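# Set the camera tripod's three feet on tape crosses

## Task

Return the small camera tripod to the table so that it stands upright with each of its three feet centred on its own tape cross (no two feet sharing a cross). Knocking the tripod over ends the attempt. The result only counts if the tripod stays put without the robot holding it, so release it and move the gripper away at the end.

## Robot and tools

Robot: one Franka FR3 arm carrying a Robotiq 2F-140 two-finger gripper. There is only one arm, so each row describes that single hand. The fixed cameras are cam_high and cam_low; cam_wrist rides on the hand. show_instructions returns this scene's reference pictures, which show where the tripod should go.

Frame: every position and orientation in calls and results uses the scene frame. Its origin lies on the table surface straight under the arm's base, +z is up, and +y lies to the left for someone facing along +x. Distances are in metres. Orientations are quaternions written w first (qw, qx, qy, qz). In the hand's own axes, the fingers extend along +z and open and close along y. end_effector_position is the point midway between the pads when they are shut; closed fingertips stick out about 33 mm past it, fully open ones about 9 mm. Closing pushes the fingertips roughly 24 mm further out, so keep that clearance above the table. Reported hand positions may be slightly off, more so when the arm is stretched far.

The row: ten numbers in this order: x, y, z, qw, qx, qy, qz, position, force_limit, speed. The first seven are an absolute target pose for the hand in the scene frame (not an offset). position runs from -1 to +1: +1 is fully open (140 mm gap), about -0.8 is where the pads touch, and -1 means keep closing until blocked. force_limit, -1 to +1, sets squeeze strength (about 14 N at -1, 60 N at 0, 107 N at +1 on narrow parts). speed, -1 to +1, sets how fast the fingers move (about 30, 140, 250 mm/s at -1, 0, +1). Always resend the intended quaternion in each row instead of copying the slightly drifted one from the last result.

execute_actions(actions): actions is a list of actions; each action is a list of 1 to 15 rows; each row runs for one 1/30 s step, and if fewer than 15 rows are given the last row is repeated to fill the action. Per control step the commanded pose is trimmed to at most 70 mm and 16 degrees from where the hand actually is, so a distant target may take several actions; afterwards the arm only continues to the last trimmed pose. A target more than 0.6 m from the hand's position at the start of its action (along any hand axis) is rejected; if the first action fails that, or any action is malformed, nothing in the call runs. An empty list simply returns the current state and images.

move(target, speed, blocking): target is one row as above (absolute pose plus finger values, which are applied at the start). The hand follows a straight line toward it over 0.5 to 10 s; paths longer than 10 s stop early. speed is the path's top speed in m/s, 0.002 to 0.5 (default 0.25); rotation is capped at twice that in rad/s, taking the shorter way round. The path does not avoid obstacles, and the real hand may lag, wander or overshoot the speed, especially near full stretch. Faster contact and targets set deeper past a surface push harder. With blocking=false you get control back after 0.5 s while the arm keeps going; until a result shows the move finished, further moves and execute_actions are refused, so use wait or stop first.

wait(seconds): 0 to 10 s, the arm keeps its last command; returns early if a running move ends. stop(): brakes a running move (needs stopping distance; fingers continue). zoom_image(camera, region): region is [x0, y0, x1, y1] in pixels of that camera's last full 504x504 image, origin top-left, at most 504 by 504. read_manual gives licence texts only. finished_scene(scene) ends the current scene for good and reports success.

Reading results: the state line gives the hand pose; Hand target is where the controller is currently heading. The move: line says how it ended (done means resting near the target; off_target, moving, held or fault otherwise) and which limits acted: paced means the sent pose was trimmed, held means a safety check blocked some steps, after which the arm may jump faster than requested. A pose unreachable line means the clearance check (which treats the base mount as part of the arm) altered or blocked the command. object_status: 0 fingers moving, 1 blocked while opening, 2 blocked while closing (a grasp), 3 reached the commanded opening or pads touching. A secure grip shows 2. To squeeze harder while holding, raise force_limit and nudge position (e.g. -1 to -0.98). position_measured is in counts: 3 fully open, 230 pads touching. Step readings list hand positions during actions, with HELD marking restrained steps. Joint torque and external torque lines show loads; a MOTOR HOT line warns of overheating.

Avoid: tipping the tripod, dropping it, pushing anything off the table, hard impacts or strong presses. If a joint's contact torque hits its load limit (waist, shoulder 20; upper arm roll, elbow 18; forearm roll, wrist pitch, wrist roll 12 N m, held weight included) the arm freezes for 10 s and the rest of the call is skipped. Long holding under load can trigger an over-temperature brake. A loose object may occasionally get a brief external shove, so check the tripod is still in place before finishing. Finish by opening the fingers, lifting clear, and confirming the tripod stands on its own.

Each tool is called by a JSON object that holds its "fn" and its "kwargs", one argument or row to a line.

Reference images:

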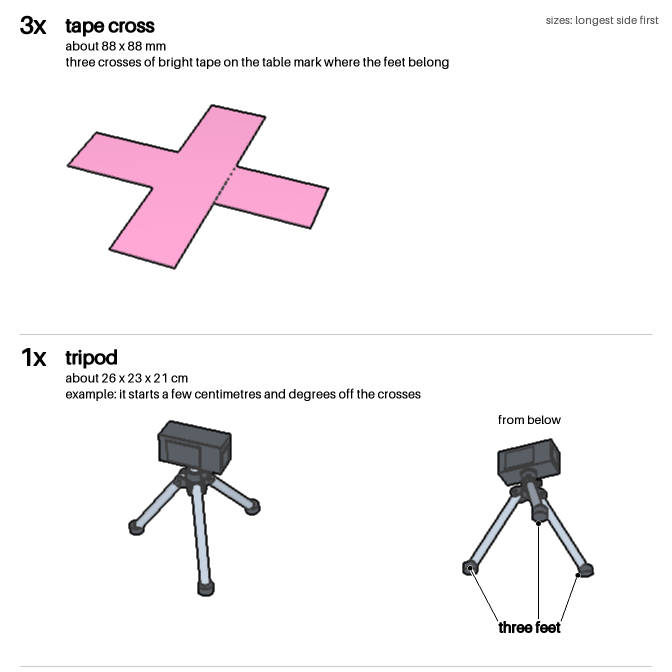

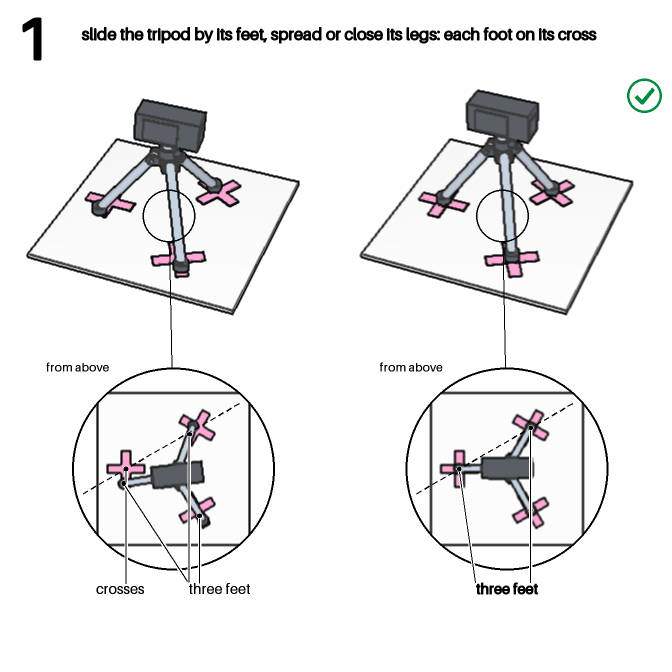

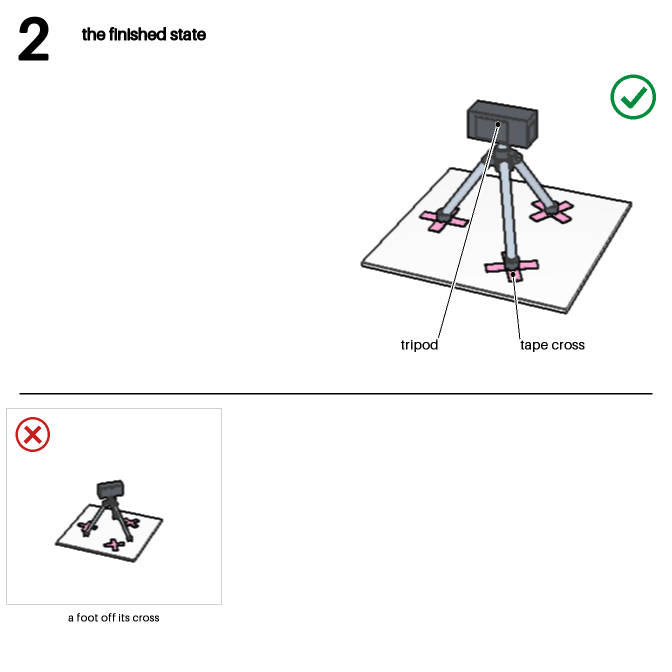

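## Session

{"fn": "execute_actions", "kwargs": {
  "actions": []
}}

Scene clock: 0.00 s.
end_effector_position=(+0.3834, -0.2169, +0.3244) position_measured=230 object_status=3 end_effector_quat_wxyz=(+0.397, +0.234, +0.824, +0.329)
Joint positions: [-1.001 -0.531 -0.085 -2.706  1.14   1.897  0.438]
Joint velocities: [-0.     0.     0.    -0.     0.001 -0.001  0.   ]
Joint torques (N m, as the joint torque sensors report them, + toward a larger angle): no reading
External joint torques (N m, as the arm's controller estimates them; a push from outside toward a larger angle lowers the number): no reading
Hand target: +0.383, -0.217, +0.324; +0.397, +0.234, +0.824, +0.329

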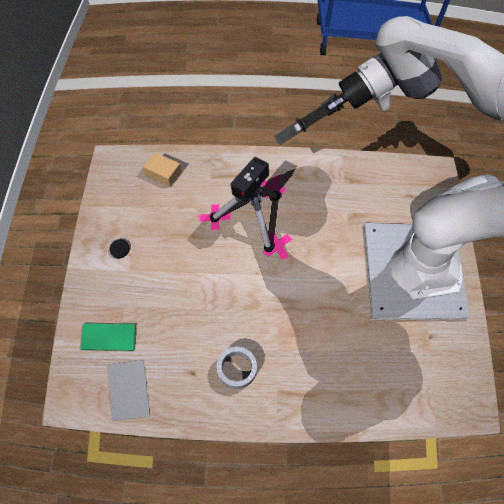

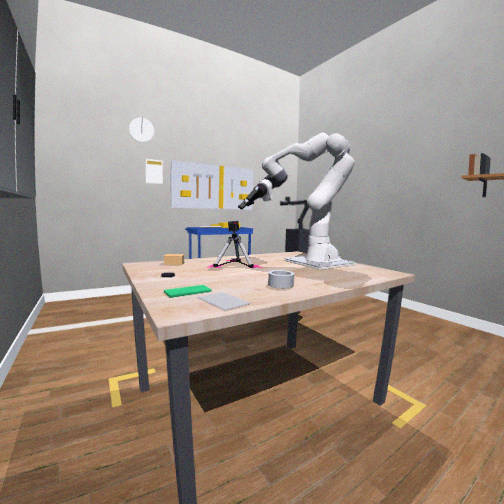

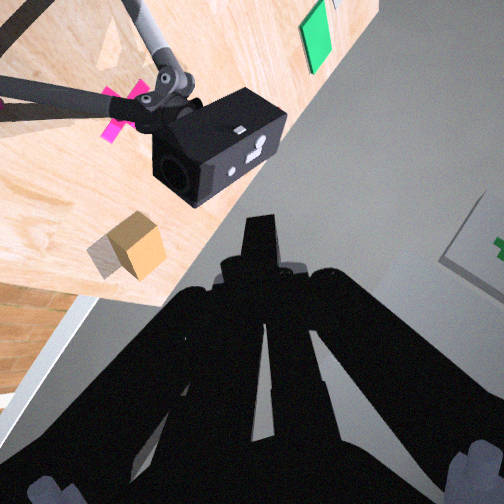

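{"fn": "zoom_image", "kwargs": {
  "camera": "cam_high",
  "region": [180, 140, 320, 280]
}}

{"fn": "zoom_image", "kwargs": {
  "camera": "cam_low",
  "region": [190, 205, 280, 295]
}}

Region (180, 140, 320, 280) of cam_high's 504x504 image, scaled by 3.600, with more detail than that image has.

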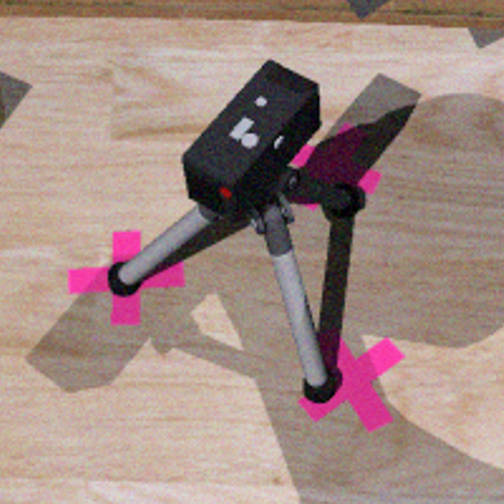

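Region (190, 205, 280, 295) of cam_low's 504x504 image, scaled by 5.600, with more detail than that image has.

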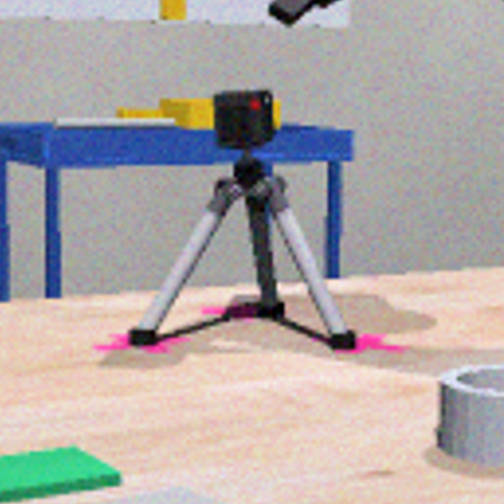

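{"fn": "move", "kwargs": {
  "target": [0.37,-0.265,0.3,-0.1573,0.4162,-0.8925,-0.0734,0,-1,0]
}}

{"fn": "move", "kwargs": {
  "target": [0.385,-0.247,0.09,-0.1573,0.4162,-0.8925,-0.0734,0,-1,0],
  "speed": 0.15
}}

Scene clock: 17.43 s.
end_effector_position=(+0.3663, -0.2640, +0.2946) position_measured=129 object_status=3 end_effector_quat_wxyz=(+0.150, -0.408, +0.897, +0.084)
Joint positions: [-0.786 -0.295 -0.007 -2.261  0.35   1.881 -0.239]
Joint velocities: [ 0.001  0.     0.001  0.     0.001  0.004 -0.031]
Joint torques (N m, as the joint torque sensors report them, + toward a larger angle): [  1.28 -23.72  -1.98  23.08   0.58   2.56  -0.25]
External joint torques (N m, as the arm's controller estimates them; a push from outside toward a larger angle lowers the number): [ 1.14 -1.94 -1.84 -1.09 -0.6   0.47 -0.24]
Hand target: +0.366, -0.265, +0.295; +0.150, -0.413, +0.894, +0.081
Off the commanded pose: 0.007 m, 2 deg.
move: off_target
camera_calibration (this result's frames):
cam_wrist: T_world_to_cam=[[-0.64739, 0.760668, 0.0476376, 0.42736], [0.574548, 0.446008, 0.686274, -0.292792], [0.50078, 0.471657, -0.725782, 0.338435], [0, 0, 0, 1]] pos_world=[0.27541, -0.354117, 0.426207]

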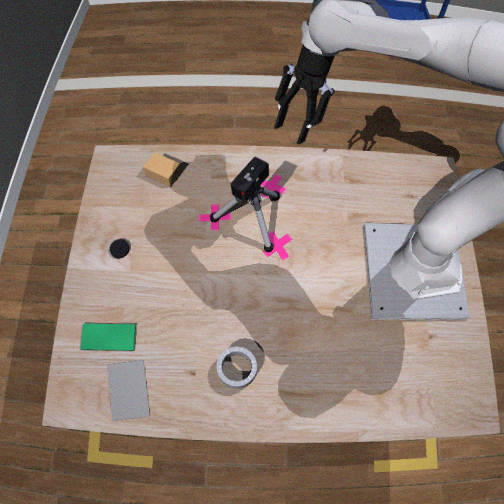

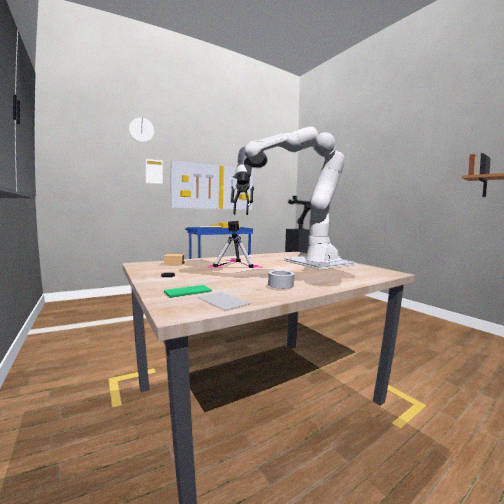

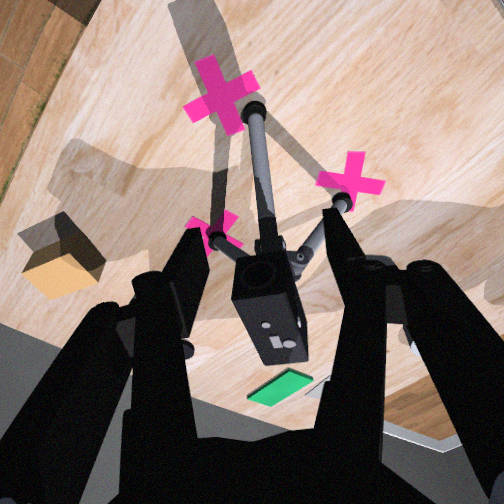

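Scene clock: 19.50 s.
end_effector_position=(+0.3835, -0.2471, +0.0899) position_measured=129 object_status=3 end_effector_quat_wxyz=(+0.155, -0.409, +0.896, +0.074)
Joint positions: [-0.72  -0.006  0.031 -2.522  0.54   2.434 -0.446]
Joint velocities: [ 0.001  0.001  0.001 -0.     0.007  0.011 -0.033]
Joint torques (N m, as the joint torque sensors report them, + toward a larger angle): [  1.8  -27.1    0.07  19.19   0.92   2.45  -0.26]
External joint torques (N m, as the arm's controller estimates them; a push from outside toward a larger angle lowers the number): [ 1.64  0.26 -0.08 -0.46  0.63  0.46 -0.25]
Hand target: +0.384, -0.246, +0.089; +0.156, -0.415, +0.893, +0.073
Off the commanded pose: 0.002 m, 1 deg.
move: done
camera_calibration (this result's frames):
cam_wrist: T_world_to_cam=[[-0.648197, 0.761053, 0.0252622, 0.437744], [0.562323, 0.45604, 0.689798, -0.16289], [0.513452, 0.46133, -0.723561, 0.165673], [0, 0, 0, 1]] pos_world=[0.290276, -0.335292, 0.221177]

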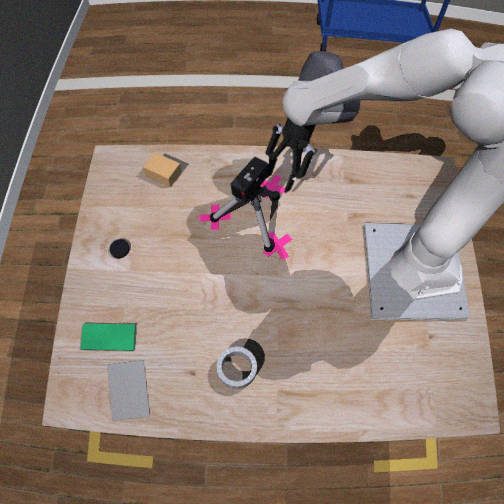

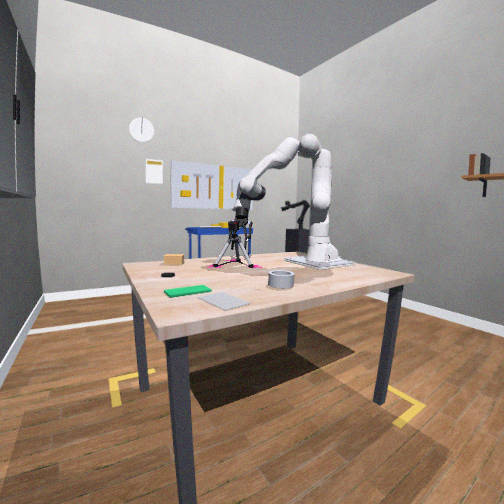

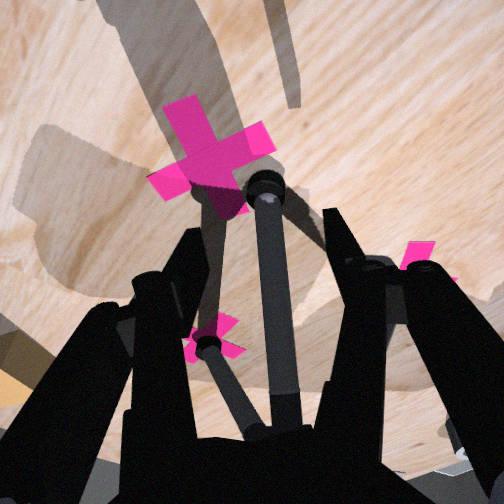

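{"fn": "move", "kwargs": {
  "target": [0.385,-0.241,0.043,-0.1573,0.4162,-0.8925,-0.0734,-0.3,-1,-0.5],
  "speed": 0.05
}}

{"fn": "zoom_image", "kwargs": {
  "camera": "cam_low",
  "region": [205, 225, 265, 285]
}}

Scene clock: 30.43 s.
end_effector_position=(+0.3848, -0.2416, +0.0439) position_measured=167 object_status=3 end_effector_quat_wxyz=(+0.157, -0.411, +0.895, +0.074)
Joint positions: [-0.714  0.106  0.053 -2.53   0.629  2.543 -0.536]
Joint velocities: [-0.    -0.    -0.001  0.     0.008  0.013 -0.03 ]
Joint torques (N m, as the joint torque sensors report them, + toward a larger angle): [  0.84 -29.4    0.37  16.83   0.77   2.31  -0.33]
External joint torques (N m, as the arm's controller estimates them; a push from outside toward a larger angle lowers the number): [ 0.75  0.01  0.1  -1.11  0.67  0.37 -0.32]
Hand target: +0.385, -0.241, +0.043; +0.157, -0.416, +0.893, +0.073
Off the commanded pose: 0.001 m, 1 deg.
move: done
camera_calibration (this result's frames):
cam_wrist: T_world_to_cam=[[-0.651768, 0.758026, 0.024412, 0.436241], [0.558227, 0.45769, 0.692027, -0.132495], [0.513401, 0.464669, -0.721458, 0.129916], [0, 0, 0, 1]] pos_world=[0.291591, -0.330408, 0.174769]

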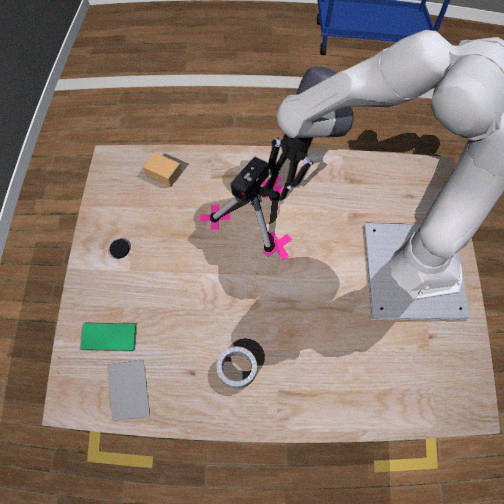

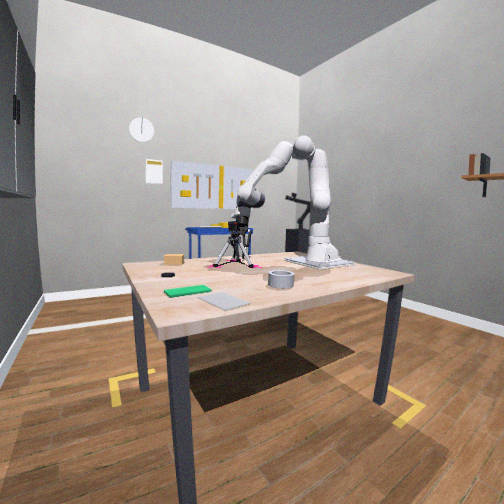

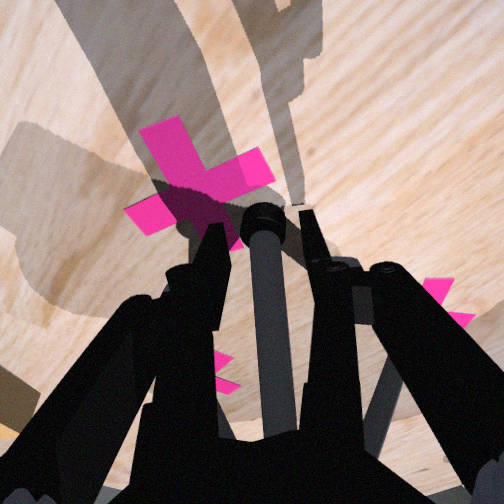

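Region (205, 225, 265, 285) of cam_low's 504x504 image, scaled by 8.400, with more detail than that image has.

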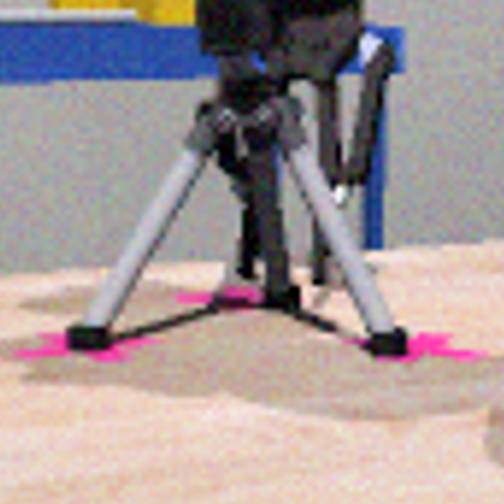

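{"fn": "move", "kwargs": {
  "target": [0.389,-0.237,0.031,-0.1573,0.4162,-0.8925,-0.0734,-0.3,-1,-0.5],
  "speed": 0.03
}}

{"fn": "zoom_image", "kwargs": {
  "camera": "cam_low",
  "region": [205, 225, 265, 285]
}}

{"fn": "move", "kwargs": {
  "target": [0.389,-0.237,0.031,-0.1573,0.4162,-0.8925,-0.0734,-1,-1,-0.8],
  "speed": 0.03
}}

Scene clock: 35.03 s.
end_effector_position=(+0.3866, -0.2362, +0.0306) position_measured=167 object_status=3 end_effector_quat_wxyz=(+0.156, -0.413, +0.894, +0.076)
Joint positions: [-0.711  0.14   0.066 -2.529  0.656  2.572 -0.557]
Joint velocities: [-0.002  0.     0.004  0.002  0.009  0.016 -0.013]
Joint torques (N m, as the joint torque sensors report them, + toward a larger angle): [  1.2  -29.72  -0.02  19.19   0.78   2.34  -0.31]
External joint torques (N m, as the arm's controller estimates them; a push from outside toward a larger angle lowers the number): [ 1.24  0.18 -0.27  1.92  0.73  0.42 -0.3 ]
Hand target: +0.389, -0.237, +0.031; +0.157, -0.416, +0.893, +0.073
Off the commanded pose: 0.003 m, 1 deg.
move: done
camera_calibration (this result's frames):
cam_wrist: T_world_to_cam=[[-0.655155, 0.754984, 0.0277647, 0.434163], [0.557518, 0.458344, 0.692167, -0.126411], [0.509849, 0.468956, -0.721203, 0.119232], [0, 0, 0, 1]] pos_world=[0.29413, -0.325762, 0.161434]

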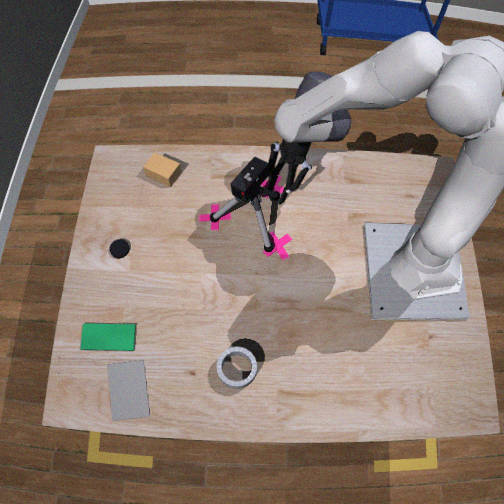

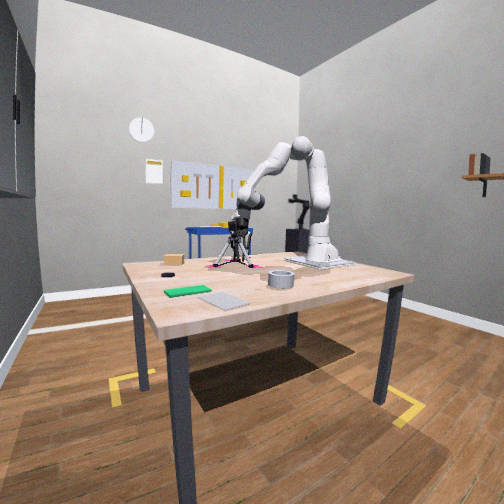

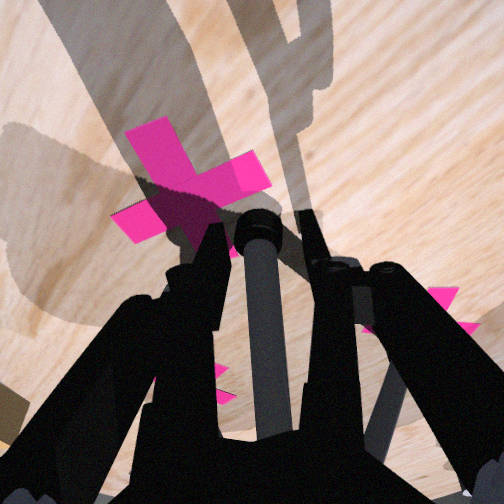

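Region (205, 225, 265, 285) of cam_low's 504x504 image, scaled by 8.400, with more detail than that image has.

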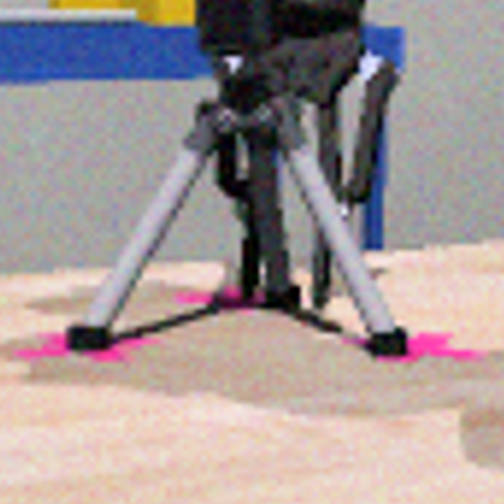

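Scene clock: 35.73 s.
end_effector_position=(+0.3871, -0.2369, +0.0308) position_measured=192 object_status=2 end_effector_quat_wxyz=(+0.156, -0.414, +0.894, +0.075)
Joint positions: [-0.711  0.14   0.066 -2.529  0.657  2.574 -0.56 ]
Joint velocities: [ 0.    -0.    -0.002  0.     0.     0.    -0.003]
Joint torques (N m, as the joint torque sensors report them, + toward a larger angle): [  1.18 -29.83   0.48  18.73   0.79   2.44  -0.37]
External joint torques (N m, as the arm's controller estimates them; a push from outside toward a larger angle lowers the number): [ 1.07  0.15  0.09  1.32  0.75  0.51 -0.36]
Hand target: +0.389, -0.237, +0.031; +0.157, -0.416, +0.893, +0.073
Off the commanded pose: 0.002 m, 0 deg.
move: done
camera_calibration (this result's frames):
cam_wrist: T_world_to_cam=[[-0.656047, 0.754304, 0.0250683, 0.435295], [0.555809, 0.460405, 0.692173, -0.125375], [0.510567, 0.468031, -0.721296, 0.11898], [0, 0, 0, 1]] pos_world=[0.294511, -0.326308, 0.161689]

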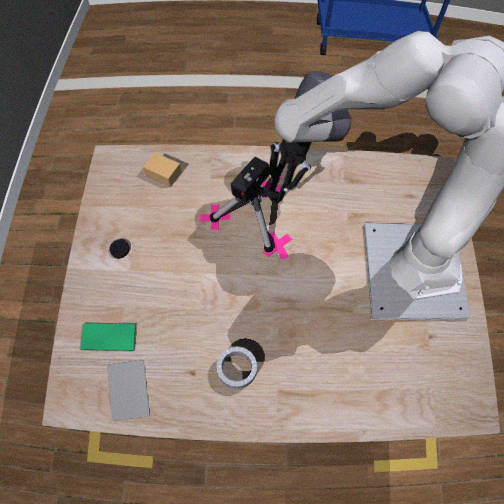

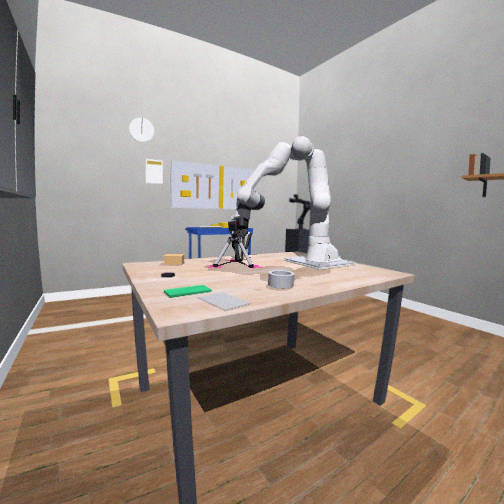

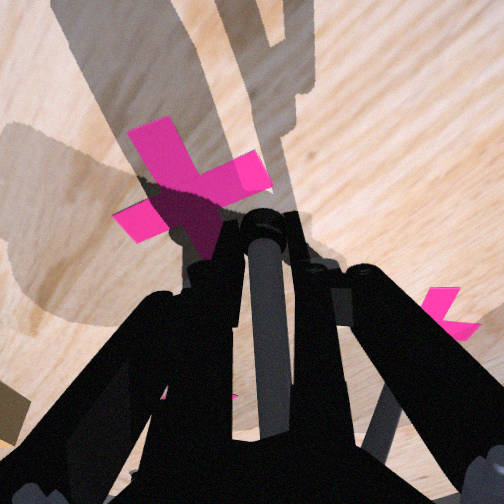

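{"fn": "move", "kwargs": {
  "target": [0.403,-0.277,0.031,-0.1511,0.4849,-0.8572,-0.0855,-1,-1,-0.8],
  "speed": 0.03
}}

{"fn": "move", "kwargs": {
  "target": [0.403,-0.277,0.031,-0.1511,0.4849,-0.8572,-0.0855,0,-1,0]
}}

{"fn": "zoom_image", "kwargs": {
  "camera": "cam_high",
  "region": [180, 140, 320, 280]
}}

Scene clock: 43.27 s.
end_effector_position=(+0.4010, -0.2714, +0.0298) position_measured=193 object_status=2 end_effector_quat_wxyz=(+0.150, -0.484, +0.857, +0.091)
Joint positions: [-0.739  0.246  0.038 -2.359  0.535  2.452 -0.643]
Joint velocities: [-0.     0.001 -0.001  0.001  0.    -0.    -0.013]
Joint torques (N m, as the joint torque sensors report them, + toward a larger angle): [ -0.9  -34.73  -1.87  20.65  -0.38   2.99  -0.15]
External joint torques (N m, as the arm's controller estimates them; a push from outside toward a larger angle lowers the number): [-1.   -0.6  -2.37  2.47 -0.62  1.16 -0.14]
Hand target: +0.401, -0.278, +0.031; +0.150, -0.485, +0.857, +0.086
Off the commanded pose: 0.006 m, 1 deg.
move: off_target
camera_calibration (this result's frames):
cam_wrist: T_world_to_cam=[[-0.768911, 0.638548, 0.0321364, 0.484111], [0.476333, 0.538602, 0.694992, -0.06345], [0.426477, 0.549695, -0.718299, 0.183118], [0, 0, 0, 1]] pos_world=[0.324366, -0.375613, 0.160073]

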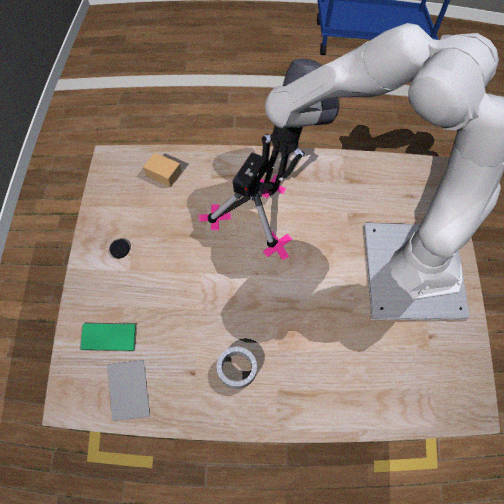

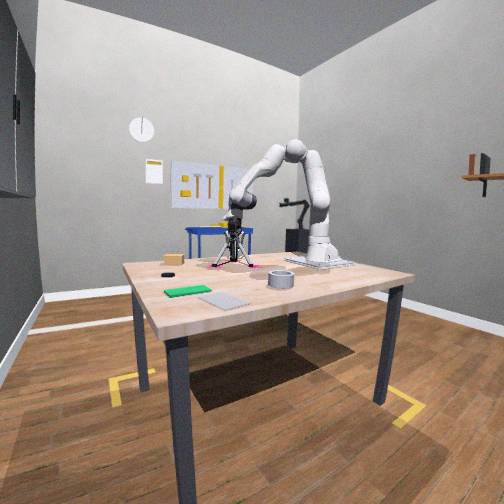

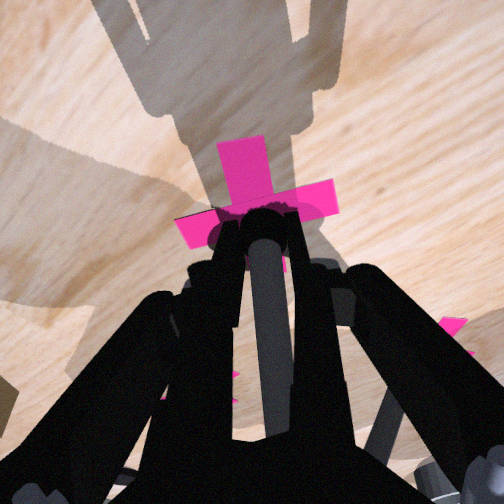

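Scene clock: 43.97 s.
end_effector_position=(+0.4029, -0.2742, +0.0310) position_measured=129 object_status=3 end_effector_quat_wxyz=(+0.151, -0.485, +0.857, +0.088)
Joint positions: [-0.739  0.246  0.038 -2.355  0.535  2.456 -0.645]
Joint velocities: [ 0.    -0.001  0.001  0.     0.001  0.003 -0.004]
Joint torques (N m, as the joint torque sensors report them, + toward a larger angle): [ -0.37 -34.25  -1.14  19.74   0.31   2.25  -0.31]
External joint torques (N m, as the arm's controller estimates them; a push from outside toward a larger angle lowers the number): [-0.67  0.15 -1.84  1.44  0.08  0.4  -0.3 ]
Hand target: +0.403, -0.277, +0.031; +0.151, -0.485, +0.857, +0.085
Off the commanded pose: 0.003 m, 0 deg.
move: done
camera_calibration (this result's frames):
cam_wrist: T_world_to_cam=[[-0.769107, 0.638641, 0.0247384, 0.487696], [0.473214, 0.543015, 0.693688, -0.0611539], [0.429584, 0.545227, -0.71985, 0.182263], [0, 0, 0, 1]] pos_world=[0.325732, -0.37763, 0.161559]

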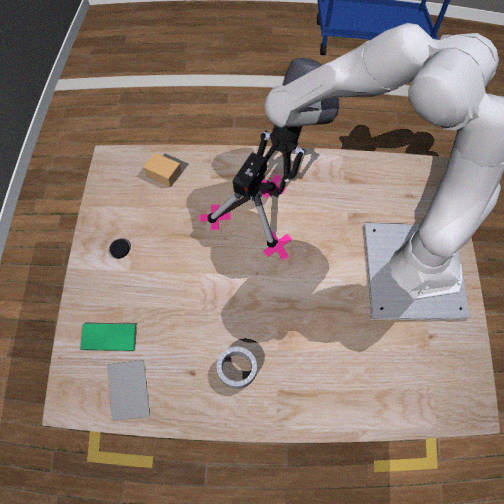

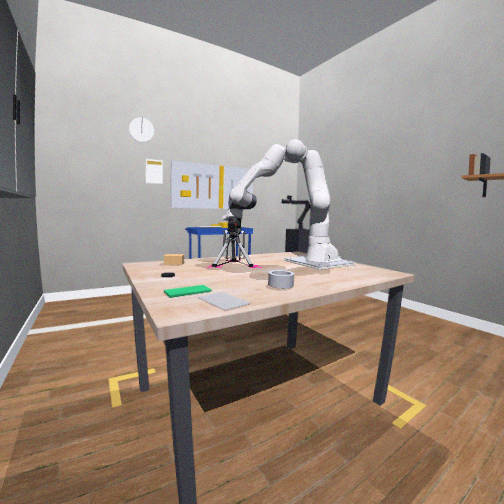

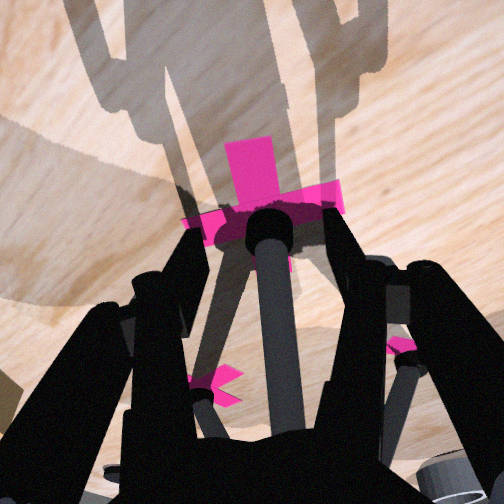

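Region (180, 140, 320, 280) of cam_high's 504x504 image, scaled by 3.600, with more detail than that image has.

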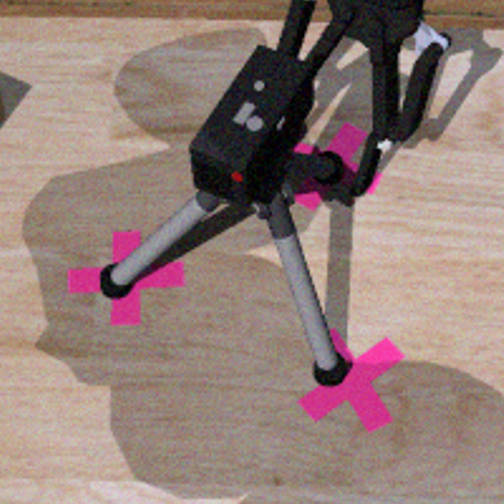

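{"fn": "move", "kwargs": {
  "target": [0.35,-0.28,0.1,-0.1511,0.4849,-0.8572,-0.0855,-0.2,-1,0]
}}

{"fn": "move", "kwargs": {
  "target": [0.35,-0.04,0.1,-0.154,-0.4547,-0.8735,0.0802,-0.2,-1,0],
  "speed": 0.35
}}

{"fn": "move", "kwargs": {
  "target": [0.397,-0.055,0.06,-0.154,-0.4547,-0.8735,0.0802,-0.2,-1,0],
  "speed": 0.1
}}

Scene clock: 51.63 s.
end_effector_position=(+0.3533, -0.2798, +0.1013) position_measured=154 object_status=3 end_effector_quat_wxyz=(+0.154, -0.486, +0.856, +0.084)
Joint positions: [-0.786  0.008 -0.015 -2.452  0.457  2.307 -0.642]
Joint velocities: [ 0.001 -0.001 -0.002 -0.001 -0.001 -0.011  0.004]
Joint torques (N m, as the joint torque sensors report them, + toward a larger angle): [ -0.04 -30.53  -1.52  18.89  -0.14   1.66   0.07]
External joint torques (N m, as the arm's controller estimates them; a push from outside toward a larger angle lowers the number): [-0.11 -2.18 -1.59 -1.25 -0.63 -0.21  0.08]
Hand target: +0.351, -0.279, +0.101; +0.153, -0.485, +0.857, +0.086
Off the commanded pose: 0.004 m, 0 deg.
move: off_target
camera_calibration (this result's frames):
cam_wrist: T_world_to_cam=[[-0.770596, 0.637148, 0.0149725, 0.452409], [0.465514, 0.546657, 0.696034, -0.0799398], [0.435292, 0.543331, -0.717853, 0.254502], [0, 0, 0, 1]] pos_world=[0.275055, -0.38283, 0.231562]

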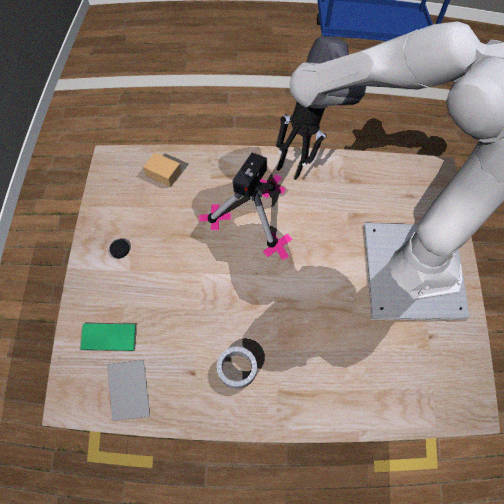

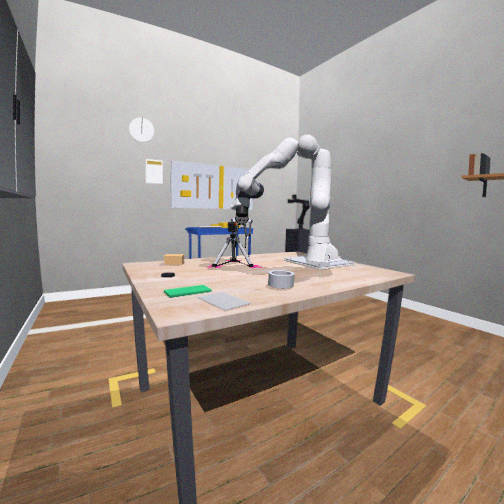

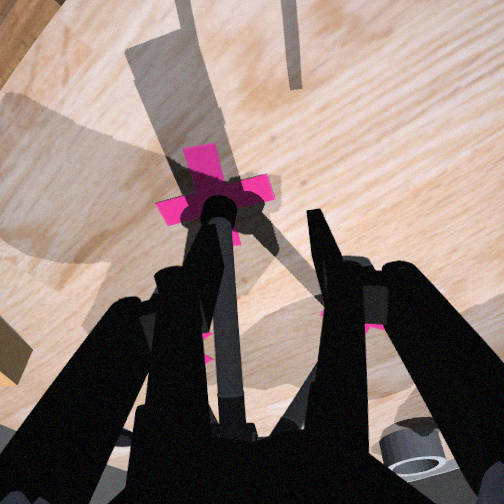

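Scene clock: 56.27 s.
end_effector_position=(+0.3560, -0.0316, +0.1028) position_measured=154 object_status=3 end_effector_quat_wxyz=(+0.151, +0.446, +0.879, -0.075)
Joint positions: [-0.861 -1.128  1.379 -2.93   1.17   2.294  1.895]
Joint velocities: [-0.    -0.     0.001  0.002 -0.    -0.005  0.031]
Joint torques (N m, as the joint torque sensors report them, + toward a larger angle): [ -0.7    8.62 -16.63   9.62   0.64   2.84   0.06]
External joint torques (N m, as the arm's controller estimates them; a push from outside toward a larger angle lowers the number): [-0.76 -0.69  0.49  0.61 -0.1  -0.21  0.07]
Hand target: +0.356, -0.031, +0.103; +0.151, +0.451, +0.876, -0.075
Off the commanded pose: 0.011 m, 1 deg.
move: off_target; limits=paced
camera_calibration (this result's frames):
cam_wrist: T_world_to_cam=[[0.887528, 0.460234, 0.0218901, -0.300228], [0.321646, -0.652888, 0.68577, -0.203515], [0.329907, -0.601599, -0.727489, 0.121873], [0, 0, 0, 1]] pos_world=[0.291714, 0.0786214, 0.234798]

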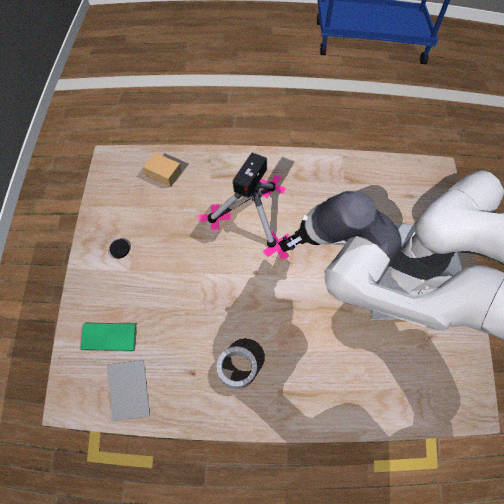

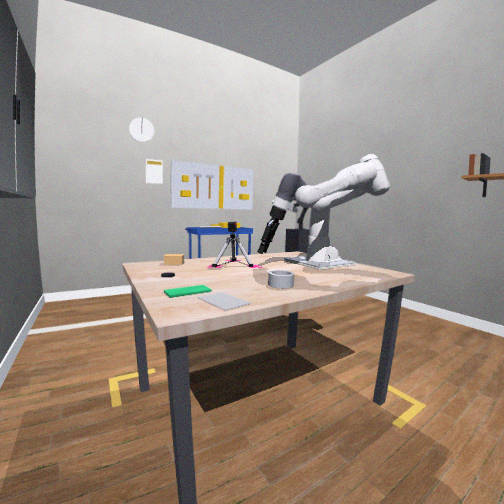

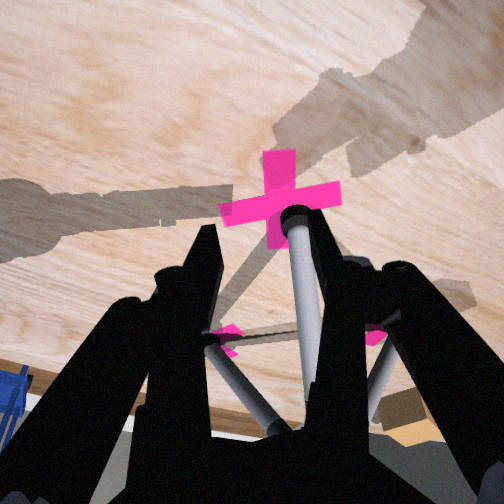

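Scene clock: 57.50 s.
end_effector_position=(+0.3977, -0.0558, +0.0615) position_measured=154 object_status=3 end_effector_quat_wxyz=(+0.156, +0.462, +0.870, -0.079)
Joint positions: [-1.174 -1.041  1.618 -2.798  1.341  2.434  1.777]
Joint velocities: [-0.002  0.003  0.002  0.001  0.008  0.012 -0.036]
Joint torques (N m, as the joint torque sensors report them, + toward a larger angle): [ -0.61  14.25 -18.89   7.56   1.39   3.51  -0.19]
External joint torques (N m, as the arm's controller estimates them; a push from outside toward a larger angle lowers the number): [-0.77  2.05  0.21  0.86  0.65  0.43 -0.19]
Hand target: +0.399, -0.055, +0.062; +0.157, +0.456, +0.873, -0.079
Off the commanded pose: 0.002 m, 1 deg.
move: done
camera_calibration (this result's frames):
cam_wrist: T_world_to_cam=[[0.902812, 0.429099, 0.0283559, -0.333458], [0.29112, -0.658377, 0.69411, -0.193096], [0.316511, -0.618397, -0.71931, 0.0674138], [0, 0, 0, 1]] pos_world=[0.335926, 0.057645, 0.191977]

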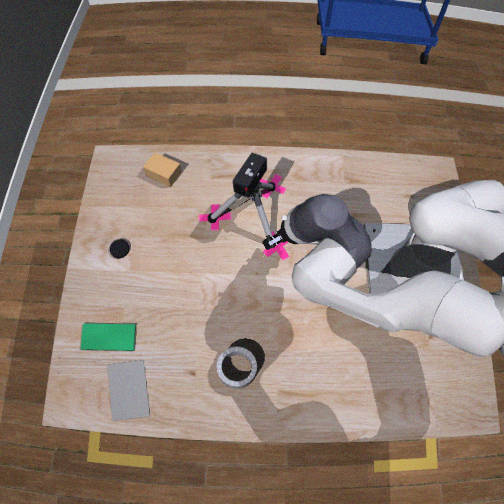

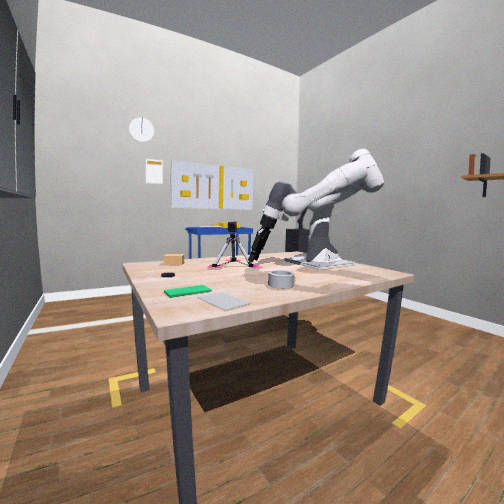

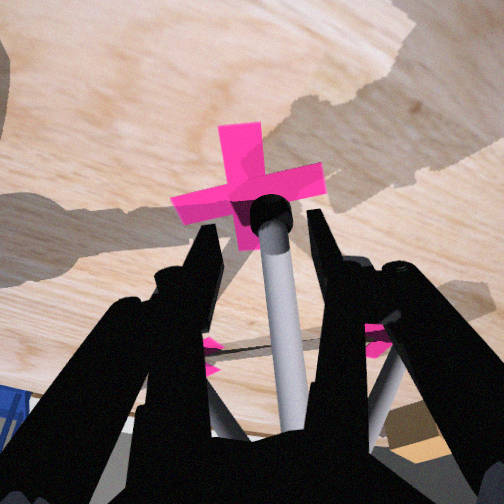

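{"fn": "move", "kwargs": {
  "target": [0.407,-0.061,0.037,-0.154,-0.4547,-0.8735,0.0802,-0.3,-1,-0.5],
  "speed": 0.04
}}

{"fn": "zoom_image", "kwargs": {
  "camera": "cam_low",
  "region": [215, 225, 275, 285]
}}

Scene clock: 61.67 s.
end_effector_position=(+0.4062, -0.0614, +0.0377) position_measured=167 object_status=3 end_effector_quat_wxyz=(+0.154, +0.460, +0.871, -0.080)
Joint positions: [-1.281 -1.035  1.725 -2.752  1.426  2.471  1.716]
Joint velocities: [-0.005  0.     0.007  0.005  0.019  0.01  -0.038]
Joint torques (N m, as the joint torque sensors report them, + toward a larger angle): [ -0.42  15.41 -19.25   6.2    1.38   3.4   -0.31]
External joint torques (N m, as the arm's controller estimates them; a push from outside toward a larger angle lowers the number): [-0.6   1.46  0.48  0.75  0.66  0.3  -0.3 ]
Hand target: +0.408, -0.061, +0.038; +0.155, +0.455, +0.873, -0.080
Off the commanded pose: 0.001 m, 1 deg.
move: done
camera_calibration (this result's frames):
cam_wrist: T_world_to_cam=[[0.901921, 0.431289, 0.0229884, -0.337367], [0.296665, -0.657317, 0.692766, -0.184849], [0.313893, -0.618, -0.720796, 0.0452293], [0, 0, 0, 1]] pos_world=[0.34492, 0.0519503, 0.168413]

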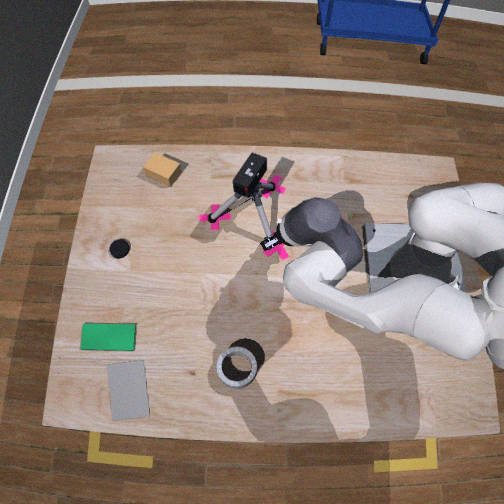

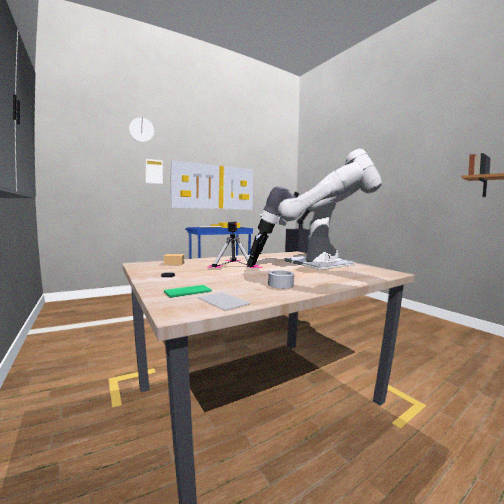

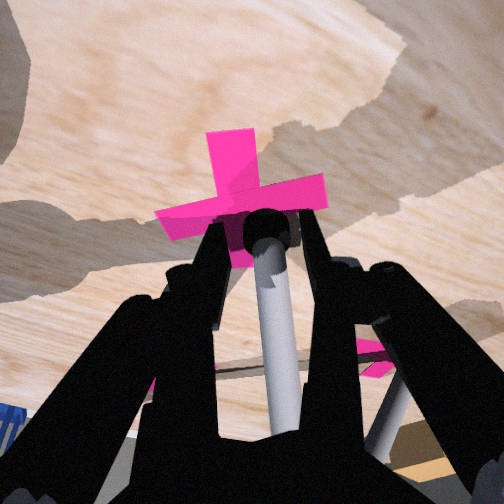

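Region (215, 225, 275, 285) of cam_low's 504x504 image, scaled by 8.400, with more detail than that image has.

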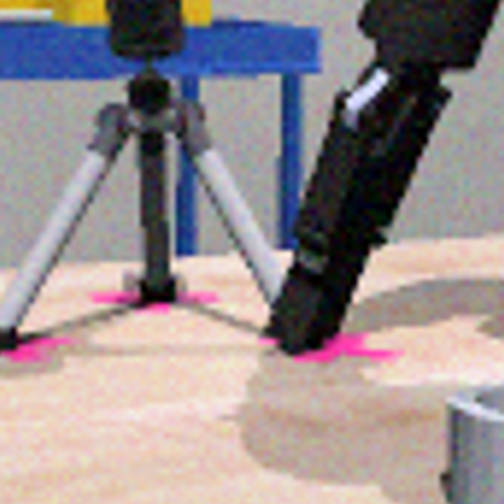

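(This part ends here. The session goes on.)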